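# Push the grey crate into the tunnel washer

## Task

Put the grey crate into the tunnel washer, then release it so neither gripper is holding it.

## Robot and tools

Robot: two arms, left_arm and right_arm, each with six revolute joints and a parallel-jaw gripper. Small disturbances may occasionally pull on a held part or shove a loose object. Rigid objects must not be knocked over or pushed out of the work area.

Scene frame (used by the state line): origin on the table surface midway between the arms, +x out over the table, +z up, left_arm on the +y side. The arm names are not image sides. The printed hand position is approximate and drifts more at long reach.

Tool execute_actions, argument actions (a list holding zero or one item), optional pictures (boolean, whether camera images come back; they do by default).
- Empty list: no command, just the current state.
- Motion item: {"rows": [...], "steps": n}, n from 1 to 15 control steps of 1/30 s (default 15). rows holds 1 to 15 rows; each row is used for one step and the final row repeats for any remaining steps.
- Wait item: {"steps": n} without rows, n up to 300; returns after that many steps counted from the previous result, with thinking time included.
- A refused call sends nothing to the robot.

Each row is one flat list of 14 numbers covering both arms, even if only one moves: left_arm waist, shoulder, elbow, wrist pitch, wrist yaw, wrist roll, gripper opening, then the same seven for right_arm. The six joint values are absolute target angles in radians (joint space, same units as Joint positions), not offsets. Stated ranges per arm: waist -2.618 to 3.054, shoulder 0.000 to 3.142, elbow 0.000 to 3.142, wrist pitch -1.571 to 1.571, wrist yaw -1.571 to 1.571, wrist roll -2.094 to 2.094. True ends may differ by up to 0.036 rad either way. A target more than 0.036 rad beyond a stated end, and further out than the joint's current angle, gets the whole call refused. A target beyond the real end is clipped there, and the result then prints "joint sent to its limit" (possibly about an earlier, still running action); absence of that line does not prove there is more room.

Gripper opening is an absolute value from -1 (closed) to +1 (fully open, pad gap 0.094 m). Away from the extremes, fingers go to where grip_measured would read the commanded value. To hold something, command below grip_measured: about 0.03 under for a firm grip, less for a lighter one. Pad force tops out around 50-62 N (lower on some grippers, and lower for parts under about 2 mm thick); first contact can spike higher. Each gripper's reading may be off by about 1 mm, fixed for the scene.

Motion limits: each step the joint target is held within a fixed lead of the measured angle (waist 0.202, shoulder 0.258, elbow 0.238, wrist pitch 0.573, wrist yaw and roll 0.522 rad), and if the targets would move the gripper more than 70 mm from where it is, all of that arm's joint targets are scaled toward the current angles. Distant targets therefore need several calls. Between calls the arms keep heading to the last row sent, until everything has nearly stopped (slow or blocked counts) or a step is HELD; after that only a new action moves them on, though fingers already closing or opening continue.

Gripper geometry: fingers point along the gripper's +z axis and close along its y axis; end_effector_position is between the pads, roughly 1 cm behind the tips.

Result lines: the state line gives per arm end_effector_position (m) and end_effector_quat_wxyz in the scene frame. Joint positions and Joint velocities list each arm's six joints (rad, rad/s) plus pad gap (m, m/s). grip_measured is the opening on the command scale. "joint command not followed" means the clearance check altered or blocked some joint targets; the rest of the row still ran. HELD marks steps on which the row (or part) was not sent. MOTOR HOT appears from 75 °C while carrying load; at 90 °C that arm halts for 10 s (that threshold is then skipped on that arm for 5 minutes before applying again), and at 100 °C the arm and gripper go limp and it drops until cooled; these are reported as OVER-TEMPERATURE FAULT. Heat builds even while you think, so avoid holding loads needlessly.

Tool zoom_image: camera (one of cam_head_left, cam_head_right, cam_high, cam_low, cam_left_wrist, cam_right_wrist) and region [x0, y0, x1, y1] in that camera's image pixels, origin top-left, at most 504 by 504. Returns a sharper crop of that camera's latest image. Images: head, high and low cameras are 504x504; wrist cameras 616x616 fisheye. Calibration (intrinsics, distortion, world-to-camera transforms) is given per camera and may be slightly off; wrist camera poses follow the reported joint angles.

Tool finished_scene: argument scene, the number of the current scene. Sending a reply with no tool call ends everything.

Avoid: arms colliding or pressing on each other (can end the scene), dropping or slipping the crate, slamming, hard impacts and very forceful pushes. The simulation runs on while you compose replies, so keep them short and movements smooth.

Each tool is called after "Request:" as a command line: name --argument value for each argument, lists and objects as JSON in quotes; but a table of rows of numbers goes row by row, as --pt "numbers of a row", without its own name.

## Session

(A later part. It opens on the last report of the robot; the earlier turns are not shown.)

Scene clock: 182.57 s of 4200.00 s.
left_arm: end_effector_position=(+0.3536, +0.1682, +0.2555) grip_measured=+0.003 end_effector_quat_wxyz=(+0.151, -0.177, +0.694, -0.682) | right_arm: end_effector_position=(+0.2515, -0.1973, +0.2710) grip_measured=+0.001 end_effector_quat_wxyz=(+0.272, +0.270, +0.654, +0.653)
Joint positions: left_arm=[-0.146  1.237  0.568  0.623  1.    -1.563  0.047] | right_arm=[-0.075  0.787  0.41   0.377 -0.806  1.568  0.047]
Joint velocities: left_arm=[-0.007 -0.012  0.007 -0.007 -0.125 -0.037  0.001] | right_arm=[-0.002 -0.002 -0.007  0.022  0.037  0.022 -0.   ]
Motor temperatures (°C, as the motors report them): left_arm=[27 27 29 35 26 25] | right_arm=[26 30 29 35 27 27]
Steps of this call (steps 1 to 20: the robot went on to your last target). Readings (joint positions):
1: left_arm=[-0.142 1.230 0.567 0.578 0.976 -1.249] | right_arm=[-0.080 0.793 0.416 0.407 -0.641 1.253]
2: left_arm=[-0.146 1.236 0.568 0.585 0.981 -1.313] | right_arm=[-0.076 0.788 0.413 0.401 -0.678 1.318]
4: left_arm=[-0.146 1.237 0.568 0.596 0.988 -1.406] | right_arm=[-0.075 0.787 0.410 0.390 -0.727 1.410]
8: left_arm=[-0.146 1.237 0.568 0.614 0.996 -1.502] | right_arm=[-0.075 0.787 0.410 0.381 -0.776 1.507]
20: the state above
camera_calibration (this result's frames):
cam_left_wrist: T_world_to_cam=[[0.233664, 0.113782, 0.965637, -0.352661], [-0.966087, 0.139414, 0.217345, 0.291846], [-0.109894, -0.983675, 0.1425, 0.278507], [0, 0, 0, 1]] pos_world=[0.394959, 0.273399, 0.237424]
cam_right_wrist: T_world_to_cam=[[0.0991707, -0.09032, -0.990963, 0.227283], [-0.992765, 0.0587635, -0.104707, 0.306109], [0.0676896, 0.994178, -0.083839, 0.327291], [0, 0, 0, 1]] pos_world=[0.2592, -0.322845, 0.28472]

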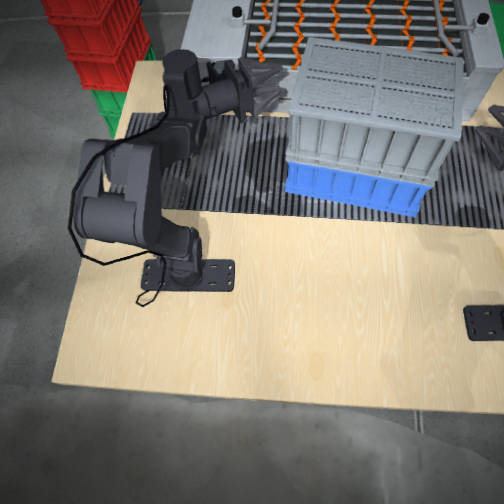

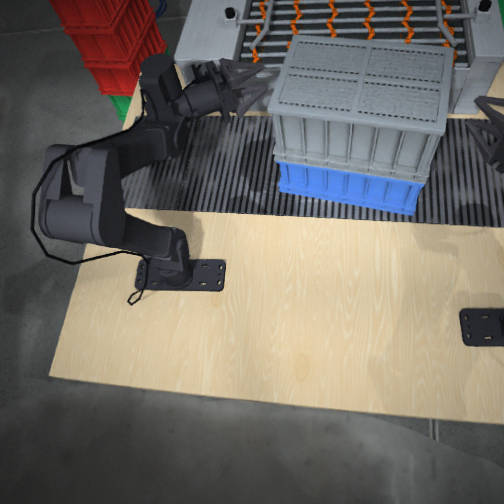

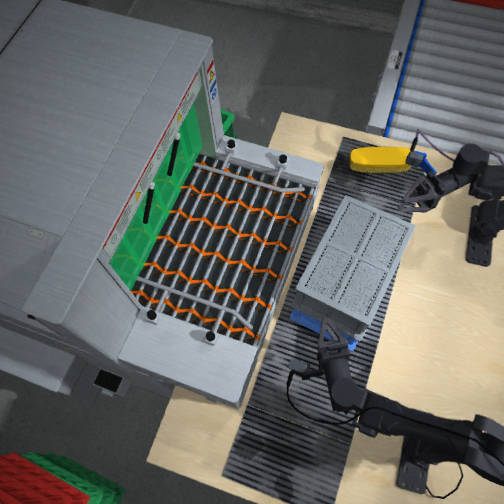

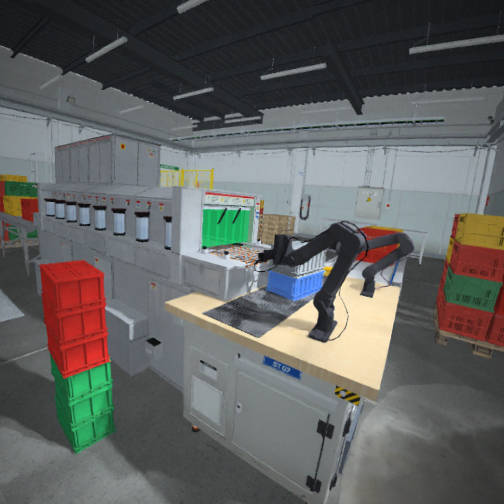

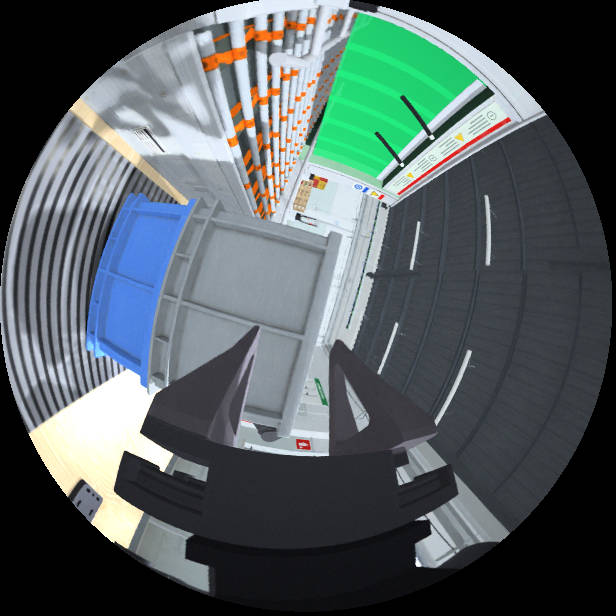

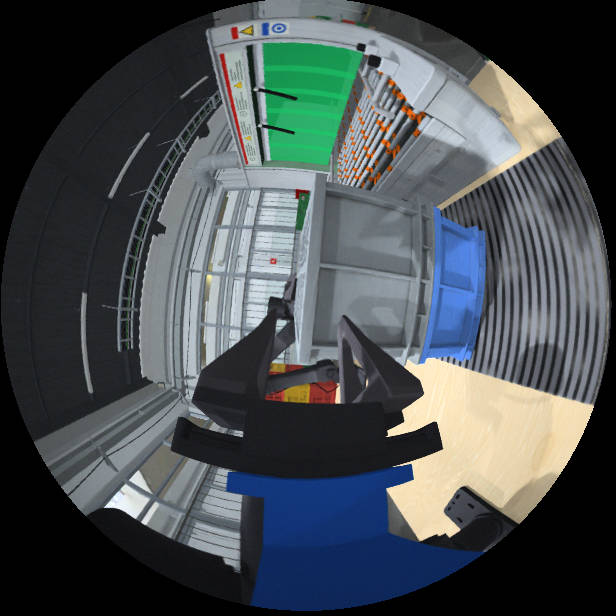

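Request:
execute_actions --actions '[{"rows": [[-0.154,1.239,0.615,0.65,1.0,-1.571,0,-0.072,0.787,0.412,0.38,-0.806,1.571,0],[-0.154,1.240,0.628,0.657,1.0,-1.571,0,-0.068,0.790,0.415,0.385,-0.80,1.571,0],[-0.156,1.242,0.634,0.66,0.998,-1.571,0,-0.060,0.797,0.418,0.392,-0.79,1.571,0],[-0.161,1.246,0.638,0.661,0.993,-1.571,0,-0.050,0.807,0.421,0.40,-0.78,1.571,0],[-0.169,1.252,0.642,0.663,0.985,-1.571,0,-0.037,0.819,0.425,0.41,-0.768,1.571,0],[-0.180,1.261,0.648,0.665,0.975,-1.571,0,-0.022,0.833,0.429,0.421,-0.754,1.571,0],[-0.193,1.271,0.654,0.668,0.962,-1.571,0,-0.006,0.849,0.433,0.433,-0.739,1.571,0],[-0.207,1.283,0.662,0.671,0.948,-1.571,0,0.011,0.865,0.438,0.446,-0.724,1.571,0],[-0.222,1.295,0.670,0.674,0.934,-1.571,0,0.028,0.881,0.442,0.458,-0.709,1.571,0],[-0.237,1.307,0.678,0.677,0.92,-1.571,0,0.044,0.896,0.446,0.47,-0.694,1.571,0],[-0.251,1.318,0.685,0.68,0.907,-1.571,0,0.059,0.910,0.450,0.481,-0.681,1.571,0],[-0.263,1.328,0.691,0.683,0.896,-1.571,0,0.072,0.922,0.453,0.491,-0.669,1.571,0],[-0.273,1.335,0.696,0.685,0.887,-1.571,0,0.082,0.932,0.456,0.499,-0.66,1.571,0],[-0.280,1.340,0.699,0.686,0.882,-1.571,0,0.089,0.939,0.458,0.504,-0.654,1.571,0],[-0.283,1.343,0.701,0.687,0.879,-1.571,0,0.093,0.943,0.459,0.507,-0.651,1.571,0]], "steps": 15}]' --pictures false

Request:
execute_actions --actions '[{"steps": 15}]'

Scene clock: 211.00 s of 4200.00 s.
left_arm: end_effector_position=(+0.3670, +0.1320, +0.2720) grip_measured=+0.003 end_effector_quat_wxyz=(+0.152, -0.150, +0.691, -0.691) | right_arm: end_effector_position=(+0.2667, -0.1665, +0.2549) grip_measured=+0.001 end_effector_quat_wxyz=(+0.243, +0.273, +0.666, +0.651)
Joint positions: left_arm=[-0.267  1.331  0.668  0.664  0.918 -1.569  0.047] | right_arm=[ 0.075  0.93   0.426  0.459 -0.697  1.574  0.047]
Joint velocities: left_arm=[-0.208  0.212  0.061  0.007 -0.242  0.007 -0.001] | right_arm=[ 0.217  0.212  0.081  0.271  0.271 -0.066 -0.   ]
Motor temperatures (°C, as the motors report them): left_arm=[27 27 30 36 26 25] | right_arm=[26 29 30 35 27 27]
Steps of this call (steps 1 to 30: the robot went on to your last target; steps 31 to 838: nothing new was sent; steps 839 to 853: all 15 steps of this action). Readings (joint positions):
839: left_arm=[-0.146 1.237 0.570 0.624 1.001 -1.568] | right_arm=[-0.075 0.787 0.410 0.377 -0.808 1.573]
840: left_arm=[-0.146 1.237 0.576 0.624 1.001 -1.568] | right_arm=[-0.075 0.787 0.410 0.377 -0.808 1.573]
842: left_arm=[-0.147 1.237 0.594 0.628 1.000 -1.569] | right_arm=[-0.070 0.789 0.410 0.379 -0.803 1.573]
846: left_arm=[-0.176 1.250 0.628 0.650 0.982 -1.569] | right_arm=[-0.024 0.830 0.410 0.406 -0.773 1.573]
853: the state above

Scene clock: 211.50 s of 4200.00 s.
left_arm: end_effector_position=(+0.3716, +0.1309, +0.2708) grip_measured=+0.003 end_effector_quat_wxyz=(+0.160, -0.157, +0.689, -0.689) | right_arm: end_effector_position=(+0.2717, -0.1678, +0.2624) grip_measured=+0.001 end_effector_quat_wxyz=(+0.262, +0.271, +0.657, +0.653)
Joint positions: left_arm=[-0.277  1.34   0.67   0.67   0.886 -1.569  0.047] | right_arm=[ 0.085  0.938  0.432  0.493 -0.661  1.574  0.047]
Joint velocities: left_arm=[-0.017  0.027  0.007  0.022 -0.037  0.051 -0.001] | right_arm=[-0.017 -0.012  0.007 -0.051  0.037 -0.037 -0.   ]
Motor temperatures (°C, as the motors report them): left_arm=[27 27 30 36 26 25] | right_arm=[26 29 30 35 27 27]
Steps of this call (steps 1 to 15: the robot went on to your last target). Readings (joint positions):
1: left_arm=[-0.273 1.336 0.670 0.664 0.912 -1.569] | right_arm=[0.081 0.936 0.428 0.465 -0.690 1.574]
2: left_arm=[-0.276 1.339 0.670 0.664 0.907 -1.569] | right_arm=[0.083 0.938 0.429 0.470 -0.684 1.574]
4: left_arm=[-0.277 1.340 0.670 0.665 0.899 -1.569] | right_arm=[0.085 0.938 0.430 0.479 -0.675 1.574]
8: left_arm=[-0.277 1.340 0.670 0.669 0.890 -1.569] | right_arm=[0.085 0.938 0.432 0.489 -0.666 1.574]
15: the state above
camera_calibration (this result's frames):
cam_left_wrist: T_world_to_cam=[[0.194939, 0.117776, 0.973718, -0.355798], [-0.97195, 0.156378, 0.175671, 0.322338], [-0.131578, -0.98065, 0.144956, 0.24861], [0, 0, 0, 1]] pos_world=[0.415367, 0.235298, 0.253784]
cam_right_wrist: T_world_to_cam=[[0.0842767, -0.0869952, -0.992638, 0.224446], [-0.995068, 0.0449603, -0.0884234, 0.317568], [0.0523217, 0.995194, -0.082777, 0.29996], [0, 0, 0, 1]] pos_world=[0.281392, -0.293271, 0.275704]

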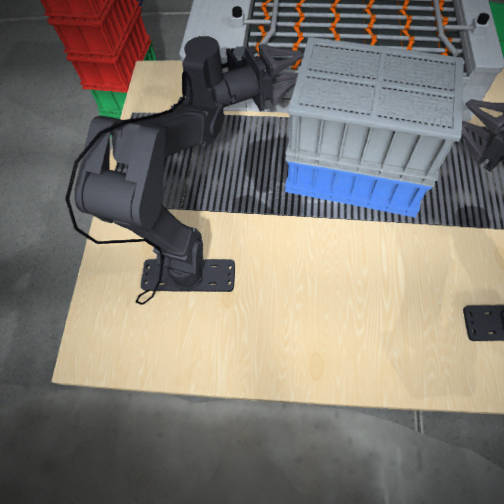

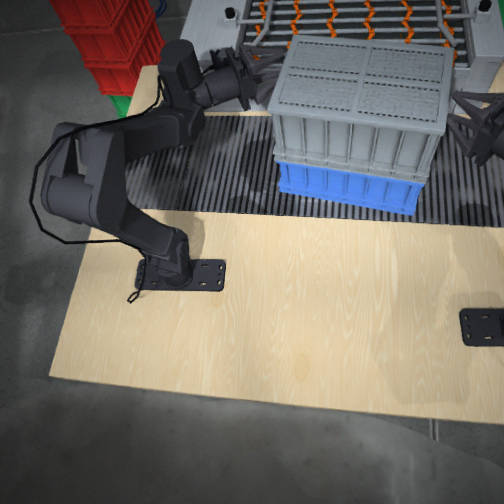

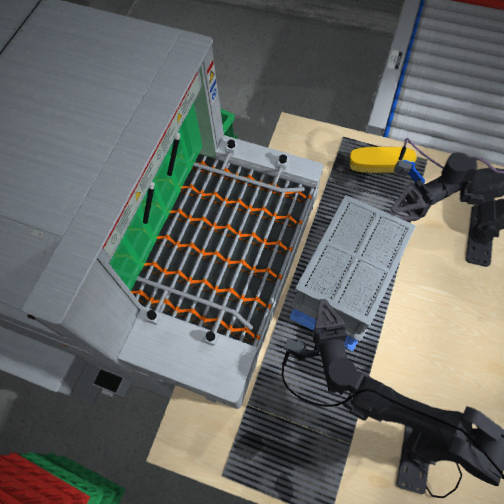

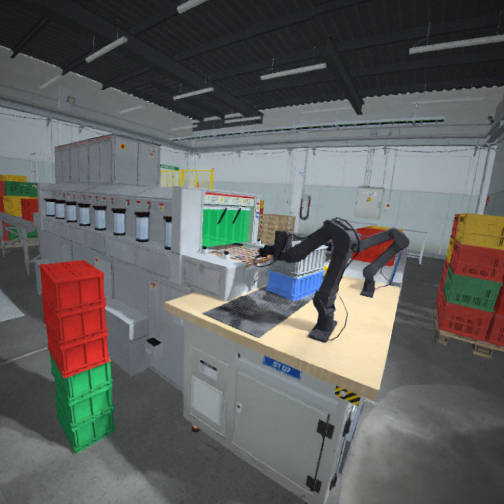

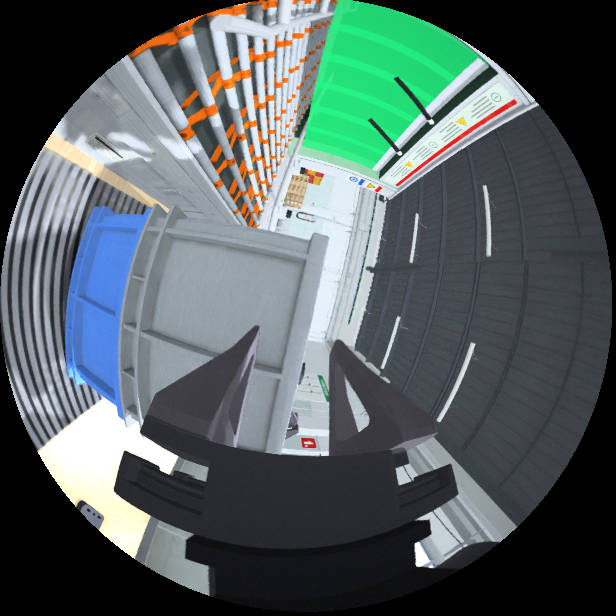

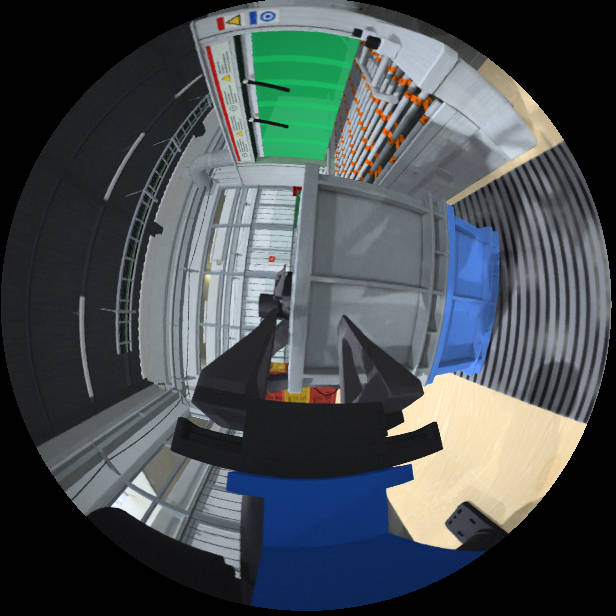

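Request:
zoom_image --camera "cam_left_wrist" --region '[200, 220, 400, 420]'

Request:
zoom_image --camera "cam_right_wrist" --region '[220, 220, 420, 420]'

Request:
zoom_image --camera "cam_high" --region '[280, 170, 460, 370]'

Request:
zoom_image --camera "cam_head_right" --region '[404, 60, 504, 180]'

Region (200, 220, 400, 420) of cam_left_wrist's 616x616 image, scaled by 2.520, with more detail than that image has.

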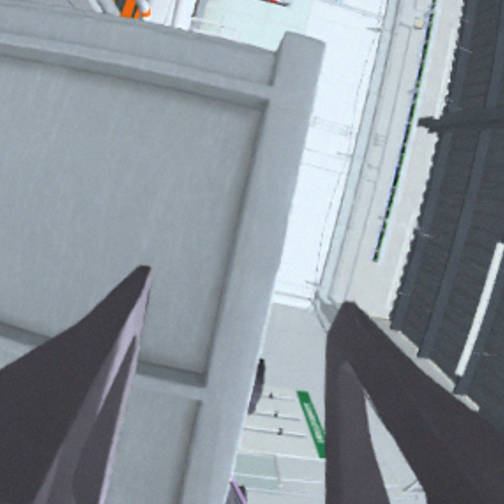

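Region (220, 220, 420, 420) of cam_right_wrist's 616x616 image, scaled by 2.520, with more detail than that image has.

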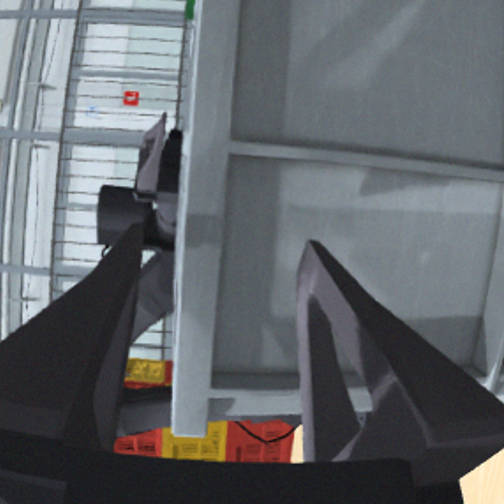

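Region (280, 170, 460, 370) of cam_high's 504x504 image, scaled by 2.520, with more detail than that image has; it fills the left 454 columns of this view, and the rest is white.

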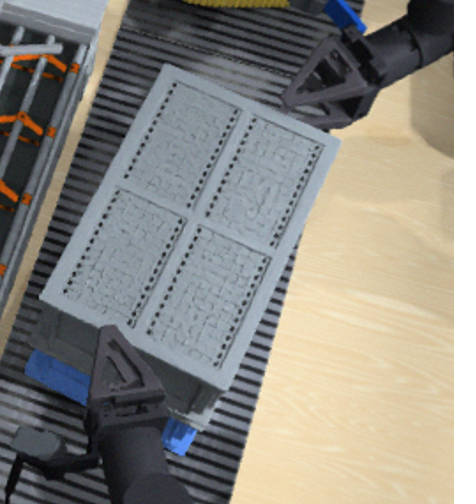

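Region (404, 60, 504, 180) of cam_head_right's 504x504 image, scaled by 4.200, with more detail than that image has.

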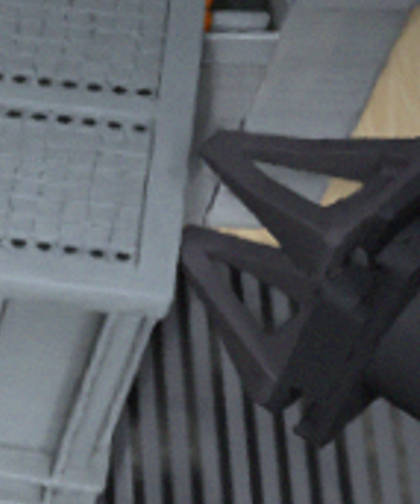

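Request:
execute_actions --actions '[{"rows": [[-0.285,1.345,0.702,0.688,0.877,-1.571,0,0.094,0.944,0.466,0.51,-0.649,1.571,0],[-0.288,1.348,0.704,0.689,0.873,-1.571,0,0.097,0.948,0.473,0.514,-0.645,1.571,0],[-0.293,1.352,0.707,0.69,0.868,-1.571,0,0.102,0.955,0.478,0.519,-0.64,1.571,0],[-0.299,1.358,0.711,0.692,0.862,-1.571,0,0.109,0.965,0.482,0.524,-0.634,1.571,0],[-0.305,1.363,0.715,0.693,0.856,-1.571,0,0.116,0.975,0.486,0.53,-0.628,1.571,0],[-0.311,1.368,0.719,0.695,0.85,-1.571,0,0.123,0.985,0.49,0.535,-0.622,1.571,0],[-0.315,1.372,0.722,0.696,0.846,-1.571,0,0.129,0.993,0.493,0.539,-0.617,1.571,0],[-0.318,1.375,0.723,0.697,0.843,-1.571,0,0.132,0.998,0.494,0.541,-0.614,1.571,0],[-0.319,1.376,0.724,0.697,0.842,-1.571,0,0.134,1.001,0.495,0.542,-0.612,1.571,0]], "steps": 15}]' --pictures false

Request:
execute_actions --actions '[{"steps": 8}]'

Scene clock: 226.27 s of 4200.00 s.
left_arm: end_effector_position=(+0.3769, +0.1213, +0.2730) grip_measured=+0.003 end_effector_quat_wxyz=(+0.163, -0.157, +0.688, -0.690) | right_arm: end_effector_position=(+0.2809, -0.1582, +0.2686) grip_measured=+0.001 end_effector_quat_wxyz=(+0.264, +0.266, +0.655, +0.656)
Joint positions: left_arm=[-0.309  1.368  0.696  0.68   0.85  -1.569  0.047] | right_arm=[ 0.125  0.996  0.469  0.526 -0.625  1.574  0.047]
Joint velocities: left_arm=[-0.007 -0.012 -0.002 -0.022 -0.081 -0.037  0.   ] | right_arm=[-0.002  0.002 -0.007  0.037  0.051  0.037 -0.   ]
Motor temperatures (°C, as the motors report them): left_arm=[27 27 31 37 26 25] | right_arm=[26 29 31 37 26 27]
Steps of this call (steps 1 to 15: the robot went on to your last target; steps 16 to 428: nothing new was sent; steps 429 to 443: all 15 steps of this action). Readings (joint positions):
429: left_arm=[-0.277 1.340 0.670 0.671 0.885 -1.569] | right_arm=[0.085 0.938 0.432 0.495 -0.659 1.574]
430: left_arm=[-0.277 1.340 0.670 0.671 0.884 -1.569] | right_arm=[0.085 0.939 0.433 0.495 -0.659 1.574]
432: left_arm=[-0.281 1.341 0.672 0.672 0.879 -1.569] | right_arm=[0.089 0.945 0.443 0.498 -0.654 1.574]
436: left_arm=[-0.303 1.360 0.691 0.677 0.864 -1.569] | right_arm=[0.115 0.978 0.466 0.517 -0.639 1.574]
443: the state above

Scene clock: 226.53 s of 4200.00 s.
left_arm: end_effector_position=(+0.3771, +0.1213, +0.2730) grip_measured=+0.003 end_effector_quat_wxyz=(+0.164, -0.157, +0.687, -0.690) | right_arm: end_effector_position=(+0.2813, -0.1586, +0.2692) grip_measured=+0.001 end_effector_quat_wxyz=(+0.266, +0.266, +0.654, +0.656)
Joint positions: left_arm=[-0.31   1.368  0.696  0.68   0.848 -1.569  0.047] | right_arm=[ 0.125  0.996  0.469  0.529 -0.622  1.574  0.047]
Joint velocities: left_arm=[-0.017 -0.012 -0.012  0.007  0.007 -0.066 -0.001] | right_arm=[ 0.012  0.007  0.002  0.007  0.022 -0.007  0.   ]
Motor temperatures (°C, as the motors report them): left_arm=[27 27 31 37 26 25] | right_arm=[26 29 31 37 26 27]
Steps of this call (steps 1 to 8: the robot went on to your last target). Readings (joint positions):
1: left_arm=[-0.309 1.368 0.696 0.680 0.849 -1.569] | right_arm=[0.125 0.996 0.469 0.526 -0.624 1.574]
2: left_arm=[-0.309 1.368 0.696 0.680 0.849 -1.569] | right_arm=[0.125 0.996 0.469 0.527 -0.623 1.574]
4: left_arm=[-0.309 1.368 0.696 0.680 0.848 -1.569] | right_arm=[0.125 0.996 0.469 0.528 -0.622 1.574]
8: the state above
camera_calibration (this result's frames):
cam_left_wrist: T_world_to_cam=[[0.187816, 0.120683, 0.974762, -0.355846], [-0.973968, 0.151131, 0.168952, 0.332094], [-0.126927, -0.981119, 0.145926, 0.237621], [0, 0, 0, 1]] pos_world=[0.420443, 0.22589, 0.256082]
cam_right_wrist: T_world_to_cam=[[0.0989836, -0.0847929, -0.99147, 0.227154], [-0.993709, 0.0440251, -0.102972, 0.330759], [0.0523809, 0.995426, -0.0799017, 0.290115], [0, 0, 0, 1]] pos_world=[0.290997, -0.284088, 0.282456]

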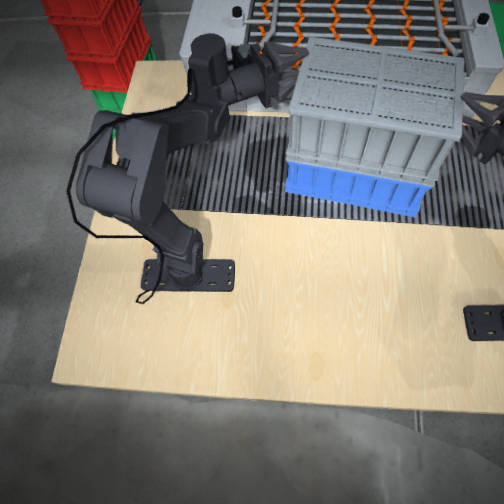

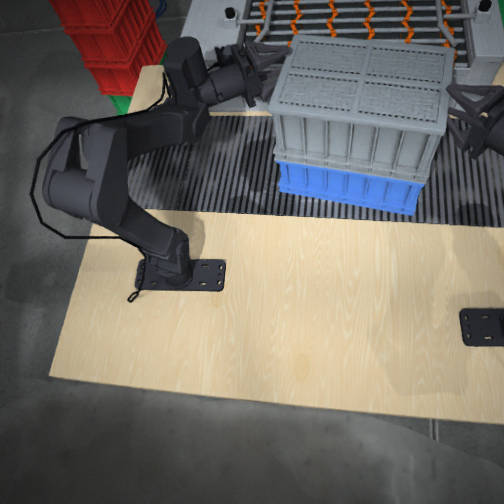

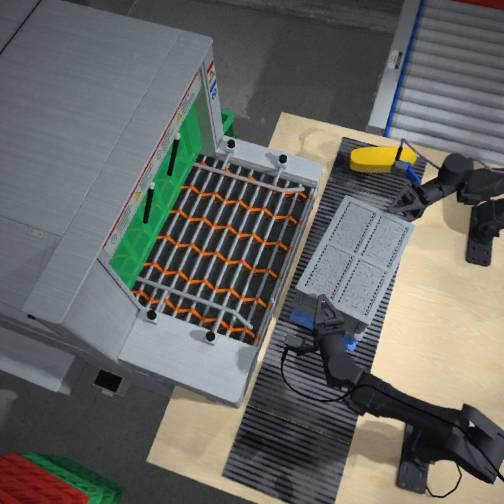

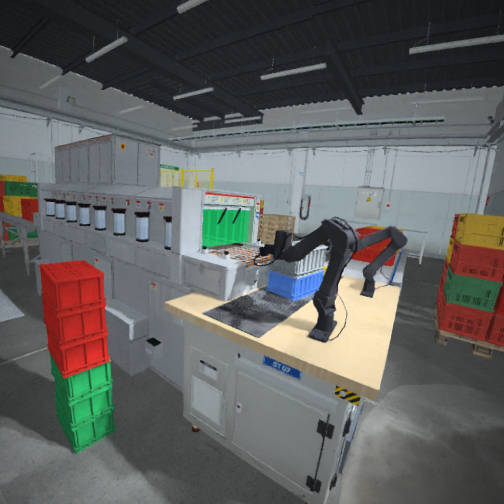

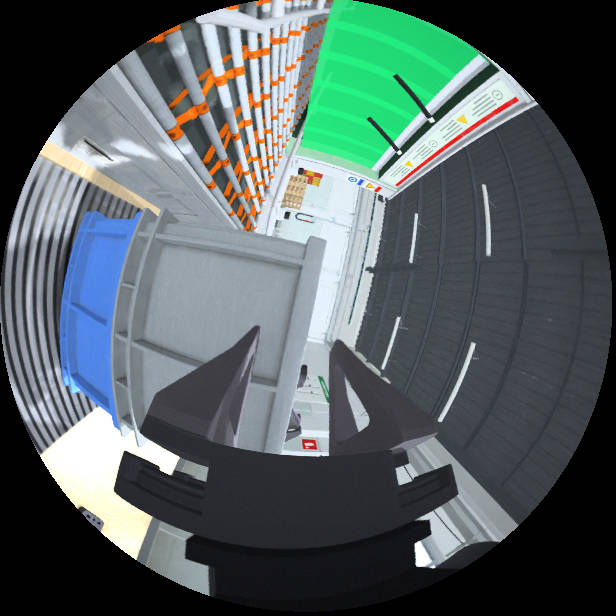

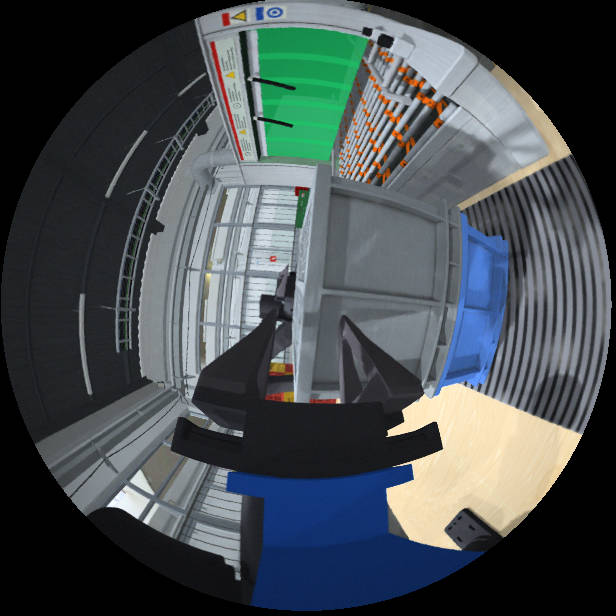

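Request:
zoom_image --camera "cam_high" --region '[280, 170, 460, 370]'

Request:
zoom_image --camera "cam_head_right" --region '[404, 60, 504, 180]'

Request:
zoom_image --camera "cam_left_wrist" --region '[220, 280, 380, 440]'

Request:
zoom_image --camera "cam_right_wrist" --region '[240, 260, 400, 420]'

Region (280, 170, 460, 370) of cam_high's 504x504 image, scaled by 2.520, with more detail than that image has; it fills the left 454 columns of this view, and the rest is white.

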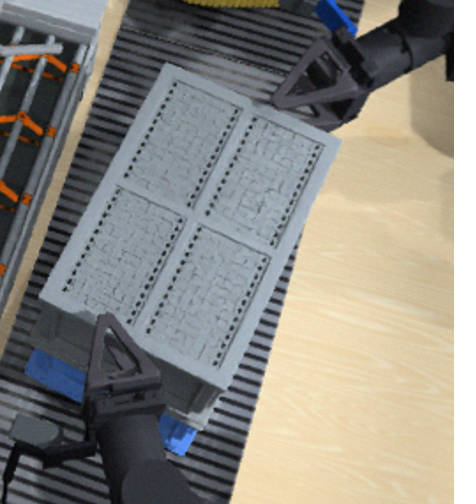

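Region (404, 60, 504, 180) of cam_head_right's 504x504 image, scaled by 4.200, with more detail than that image has.

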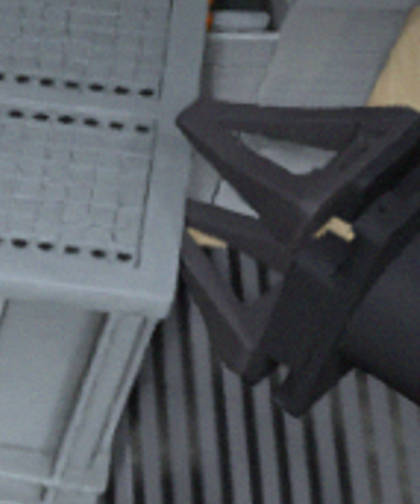

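Region (220, 280, 380, 440) of cam_left_wrist's 616x616 image, scaled by 3.150, with more detail than that image has.

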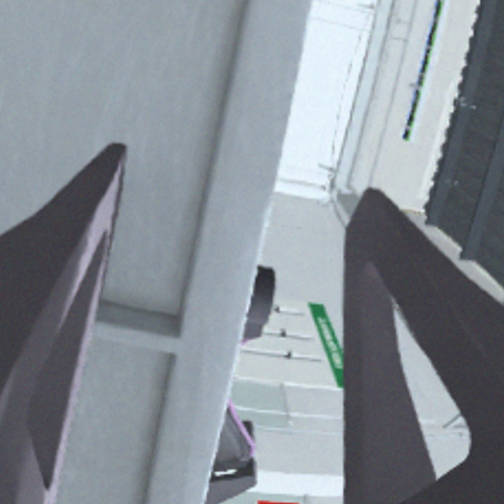

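Region (240, 260, 400, 420) of cam_right_wrist's 616x616 image, scaled by 3.150, with more detail than that image has.

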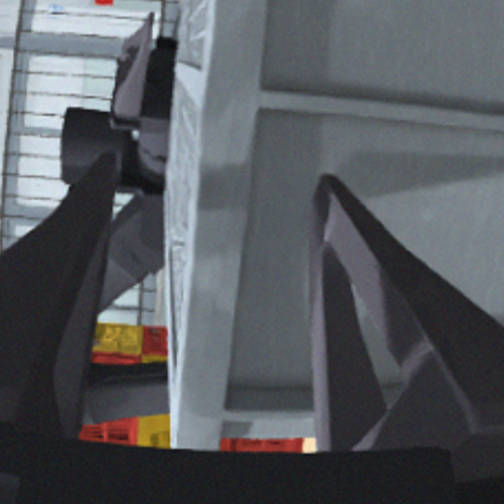

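Request:
execute_actions --actions '[{"rows": [[-0.322,1.379,0.725,0.698,0.839,-1.571,-0.08,0.136,1.004,0.496,0.544,-0.61,1.571,-0.08],[-0.326,1.383,0.726,0.699,0.836,-1.571,-0.16,0.139,1.009,0.498,0.547,-0.607,1.571,-0.16],[-0.33,1.387,0.727,0.70,0.832,-1.571,-0.24,0.143,1.014,0.50,0.55,-0.603,1.571,-0.24],[-0.334,1.391,0.729,0.70,0.829,-1.571,-0.32,0.147,1.019,0.502,0.553,-0.599,1.571,-0.32],[-0.337,1.394,0.73,0.701,0.826,-1.571,-0.4,0.15,1.024,0.504,0.556,-0.596,1.571,-0.4],[-0.337,1.394,0.73,0.701,0.826,-1.571,-0.46,0.15,1.024,0.504,0.556,-0.596,1.571,-0.46],[-0.337,1.394,0.73,0.701,0.826,-1.571,-0.5,0.15,1.024,0.504,0.556,-0.596,1.571,-0.5]], "steps": 15}]'

Scene clock: 237.30 s of 4200.00 s.
left_arm: end_effector_position=(+0.3821, +0.1195, +0.2669) grip_measured=-0.497 end_effector_quat_wxyz=(+0.165, -0.168, +0.689, -0.686) | right_arm: end_effector_position=(+0.2853, -0.1573, +0.2649) grip_measured=-0.498 end_effector_quat_wxyz=(+0.265, +0.273, +0.656, +0.652)
Joint positions: left_arm=[-0.319  1.386  0.696  0.683  0.82  -1.569  0.024] | right_arm=[ 0.135  1.016  0.471  0.534 -0.602  1.574  0.024]
Joint velocities: left_arm=[-0.007 -0.007 -0.012  0.007 -0.066  0.037 -0.   ] | right_arm=[-0.017 -0.002 -0.002  0.022 -0.051 -0.051  0.001]
Motor temperatures (°C, as the motors report them): left_arm=[27 27 31 37 26 25] | right_arm=[26 29 32 38 26 27]
Steps of this call (steps 1 to 15: the robot went on to your last target; steps 16 to 308: nothing new was sent; steps 309 to 323: all 15 steps of this action). Readings (joint positions):
309: left_arm=[-0.310 1.368 0.696 0.681 0.847 -1.569] | right_arm=[0.125 0.996 0.469 0.529 -0.620 1.574]
310: left_arm=[-0.310 1.368 0.696 0.681 0.845 -1.569] | right_arm=[0.126 0.996 0.469 0.530 -0.619 1.574]
312: left_arm=[-0.315 1.372 0.696 0.681 0.838 -1.569] | right_arm=[0.131 1.001 0.470 0.534 -0.615 1.574]
316: left_arm=[-0.318 1.386 0.696 0.683 0.824 -1.569] | right_arm=[0.134 1.016 0.471 0.534 -0.605 1.574]
323: the state above
camera_calibration (this result's frames):
cam_left_wrist: T_world_to_cam=[[0.19993, 0.12028, 0.972399, -0.354518], [-0.973972, 0.132579, 0.183854, 0.336419], [-0.106806, -0.983847, 0.143656, 0.230688], [0, 0, 0, 1]] pos_world=[0.42318, 0.225002, 0.249741]
cam_right_wrist: T_world_to_cam=[[0.0858968, -0.0880322, -0.992407, 0.22609], [-0.994443, 0.0532755, -0.0907989, 0.332614], [0.0608642, 0.994692, -0.0829668, 0.286541], [0, 0, 0, 1]] pos_world=[0.293906, -0.282837, 0.278348]

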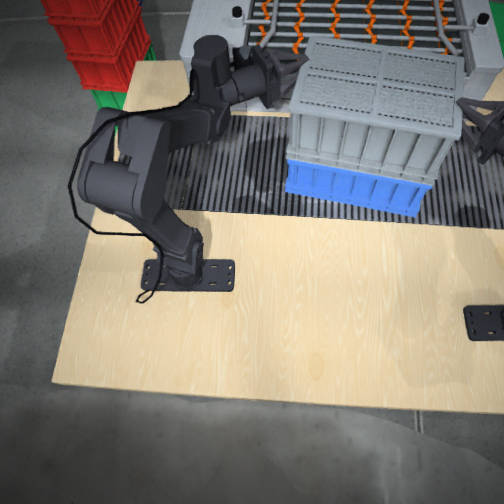

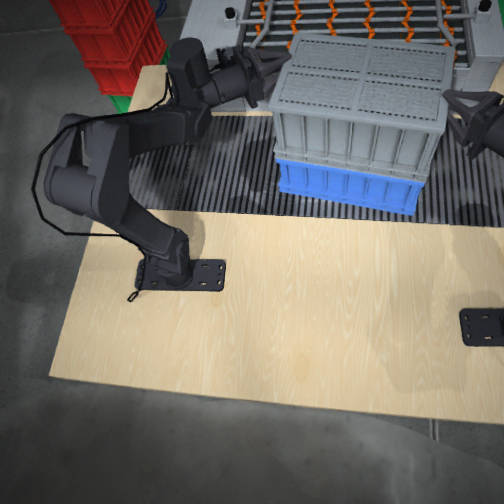

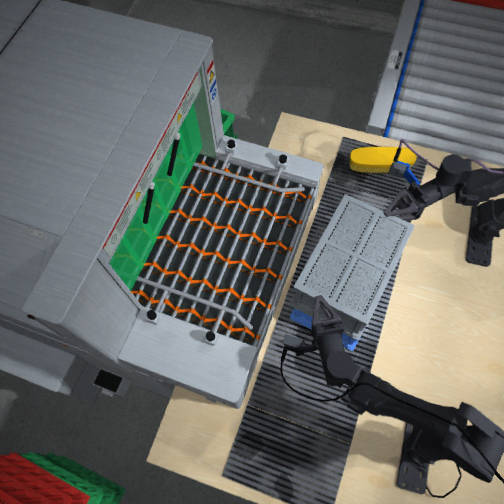

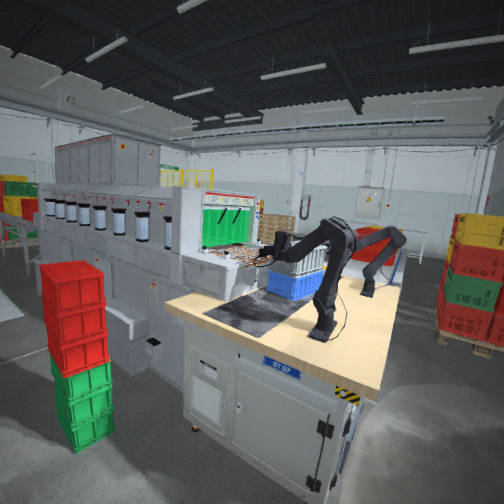

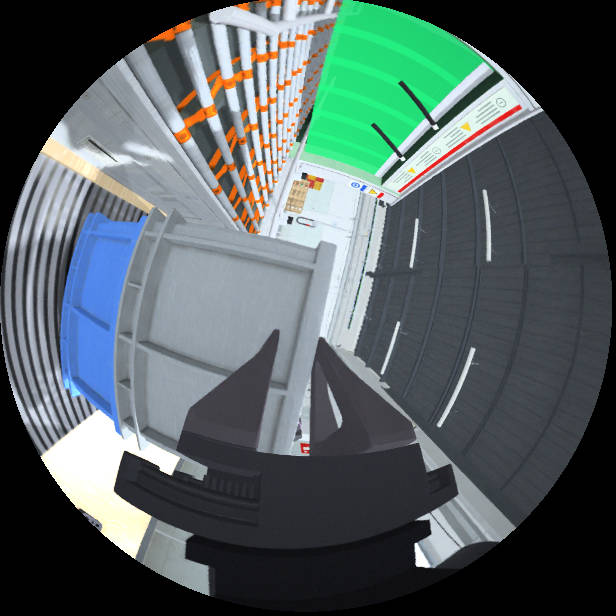

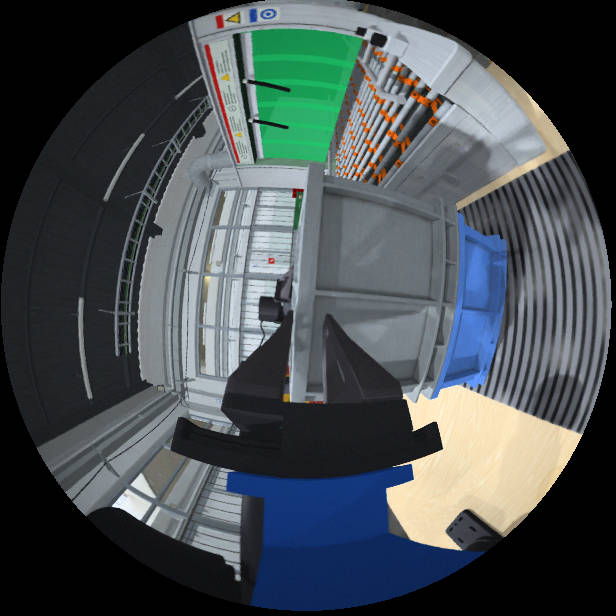

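Request:
execute_actions --actions '[{"rows": [[-0.333,1.394,0.734,0.702,0.826,-1.571,-0.5,0.147,1.024,0.508,0.556,-0.598,1.571,-0.5],[-0.331,1.394,0.738,0.703,0.826,-1.571,-0.53,0.146,1.024,0.511,0.556,-0.598,1.571,-0.53],[-0.331,1.394,0.74,0.703,0.826,-1.571,-0.57,0.146,1.024,0.513,0.556,-0.598,1.571,-0.57],[-0.331,1.394,0.74,0.703,0.826,-1.571,-0.61,0.146,1.024,0.513,0.556,-0.598,1.571,-0.61],[-0.331,1.394,0.74,0.703,0.826,-1.571,-0.65,0.146,1.024,0.513,0.556,-0.598,1.571,-0.65],[-0.331,1.394,0.74,0.703,0.826,-1.571,-0.69,0.146,1.024,0.513,0.556,-0.598,1.571,-0.69],[-0.331,1.394,0.74,0.703,0.826,-1.571,-0.72,0.146,1.024,0.513,0.556,-0.598,1.571,-0.72],[-0.331,1.394,0.74,0.703,0.826,-1.571,-0.75,0.146,1.024,0.513,0.556,-0.598,1.571,-0.75],[-0.331,1.394,0.74,0.703,0.826,-1.571,-0.78,0.146,1.024,0.513,0.556,-0.598,1.571,-0.78],[-0.331,1.394,0.74,0.703,0.826,-1.571,-0.8,0.146,1.024,0.513,0.556,-0.598,1.571,-0.8]], "steps": 15}]'

Scene clock: 245.30 s of 4200.00 s.
left_arm: end_effector_position=(+0.3841, +0.1195, +0.2725) grip_measured=-0.776 end_effector_quat_wxyz=(+0.171, -0.166, +0.686, -0.688) | right_arm: end_effector_position=(+0.2869, -0.1578, +0.2688) grip_measured=-0.772 end_effector_quat_wxyz=(+0.270, +0.272, +0.653, +0.653)
Joint positions: left_arm=[-0.319  1.386  0.709  0.684  0.815 -1.569  0.011] | right_arm=[ 0.135  1.018  0.48   0.537 -0.596  1.574  0.011]
Joint velocities: left_arm=[ 0.007 -0.022 -0.002  0.022 -0.007 -0.022  0.   ] | right_arm=[ 0.002 -0.017  0.002 -0.037 -0.022  0.022 -0.   ]
Motor temperatures (°C, as the motors report them): left_arm=[27 27 31 38 26 25] | right_arm=[26 29 33 38 26 27]
Steps of this call (steps 1 to 15: the robot went on to your last target; steps 16 to 225: nothing new was sent; steps 226 to 240: all 15 steps of this action). Readings (joint positions):
226: left_arm=[-0.319 1.386 0.696 0.683 0.820 -1.569] | right_arm=[0.135 1.016 0.471 0.534 -0.602 1.574]
227: left_arm=[-0.319 1.386 0.697 0.683 0.819 -1.569] | right_arm=[0.135 1.016 0.471 0.534 -0.601 1.574]
229: left_arm=[-0.319 1.386 0.702 0.683 0.817 -1.569] | right_arm=[0.135 1.016 0.472 0.535 -0.600 1.574]
233: left_arm=[-0.319 1.386 0.709 0.683 0.816 -1.569] | right_arm=[0.135 1.016 0.480 0.535 -0.596 1.574]
240: the state above
camera_calibration (this result's frames):
cam_left_wrist: T_world_to_cam=[[0.186548, 0.124716, 0.974498, -0.35632], [-0.976863, 0.129146, 0.170473, 0.34253], [-0.104591, -0.983752, 0.145922, 0.228584], [0, 0, 0, 1]] pos_world=[0.424983, 0.225072, 0.255485]
cam_right_wrist: T_world_to_cam=[[0.0943589, -0.0868482, -0.991743, 0.227367], [-0.993287, 0.0587432, -0.09965, 0.337511], [0.0669126, 0.994488, -0.0807222, 0.284886], [0, 0, 0, 1]] pos_world=[0.294729, -0.283396, 0.282119]

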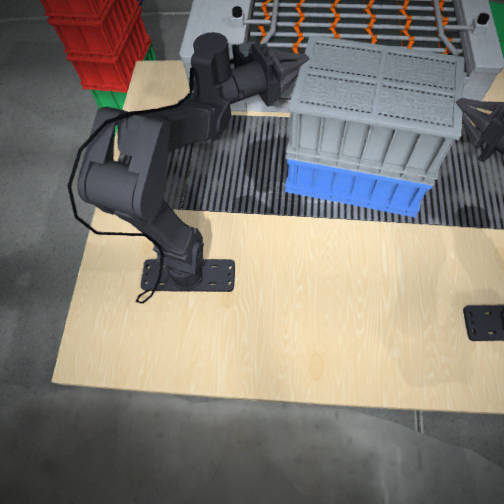

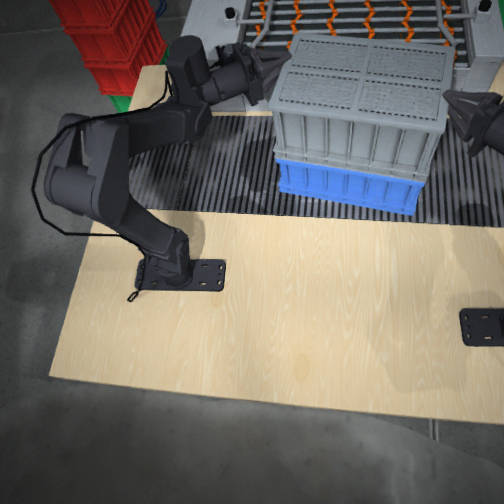

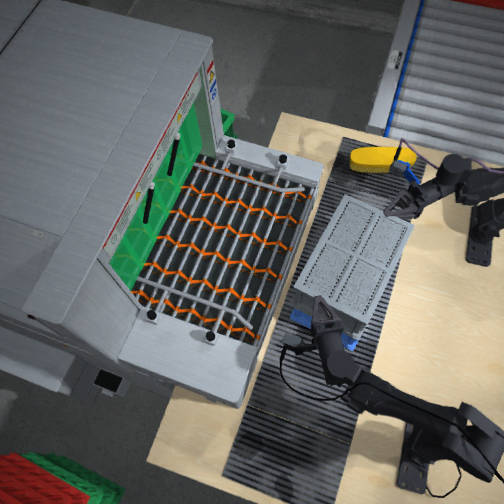

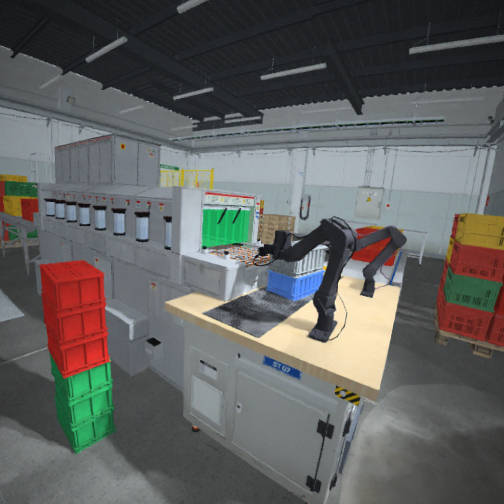

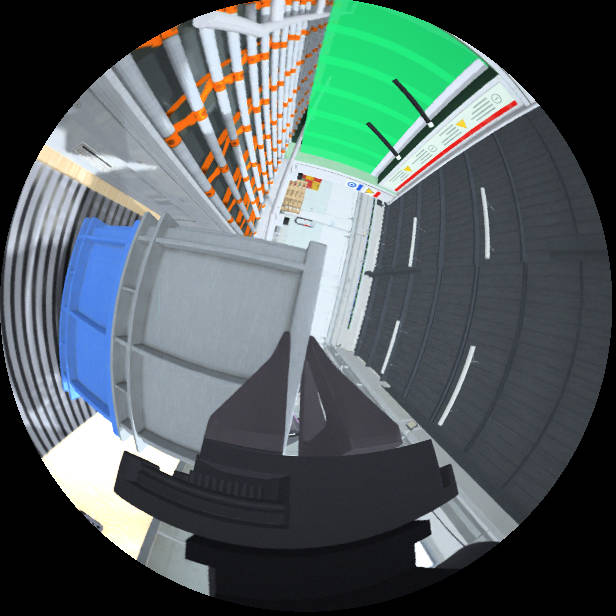

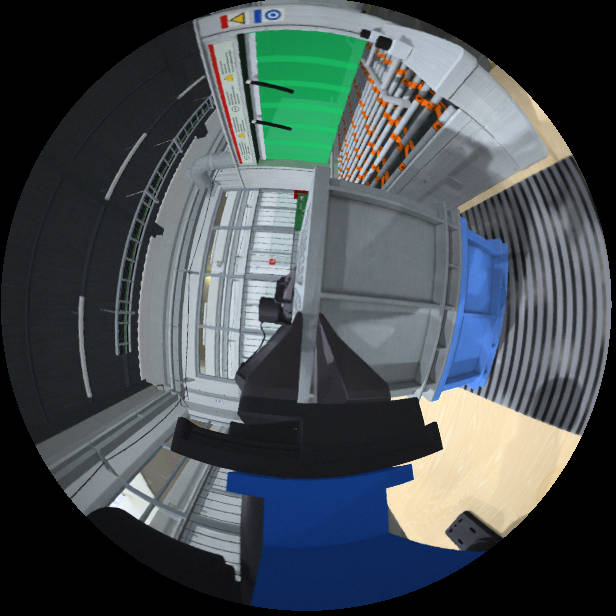

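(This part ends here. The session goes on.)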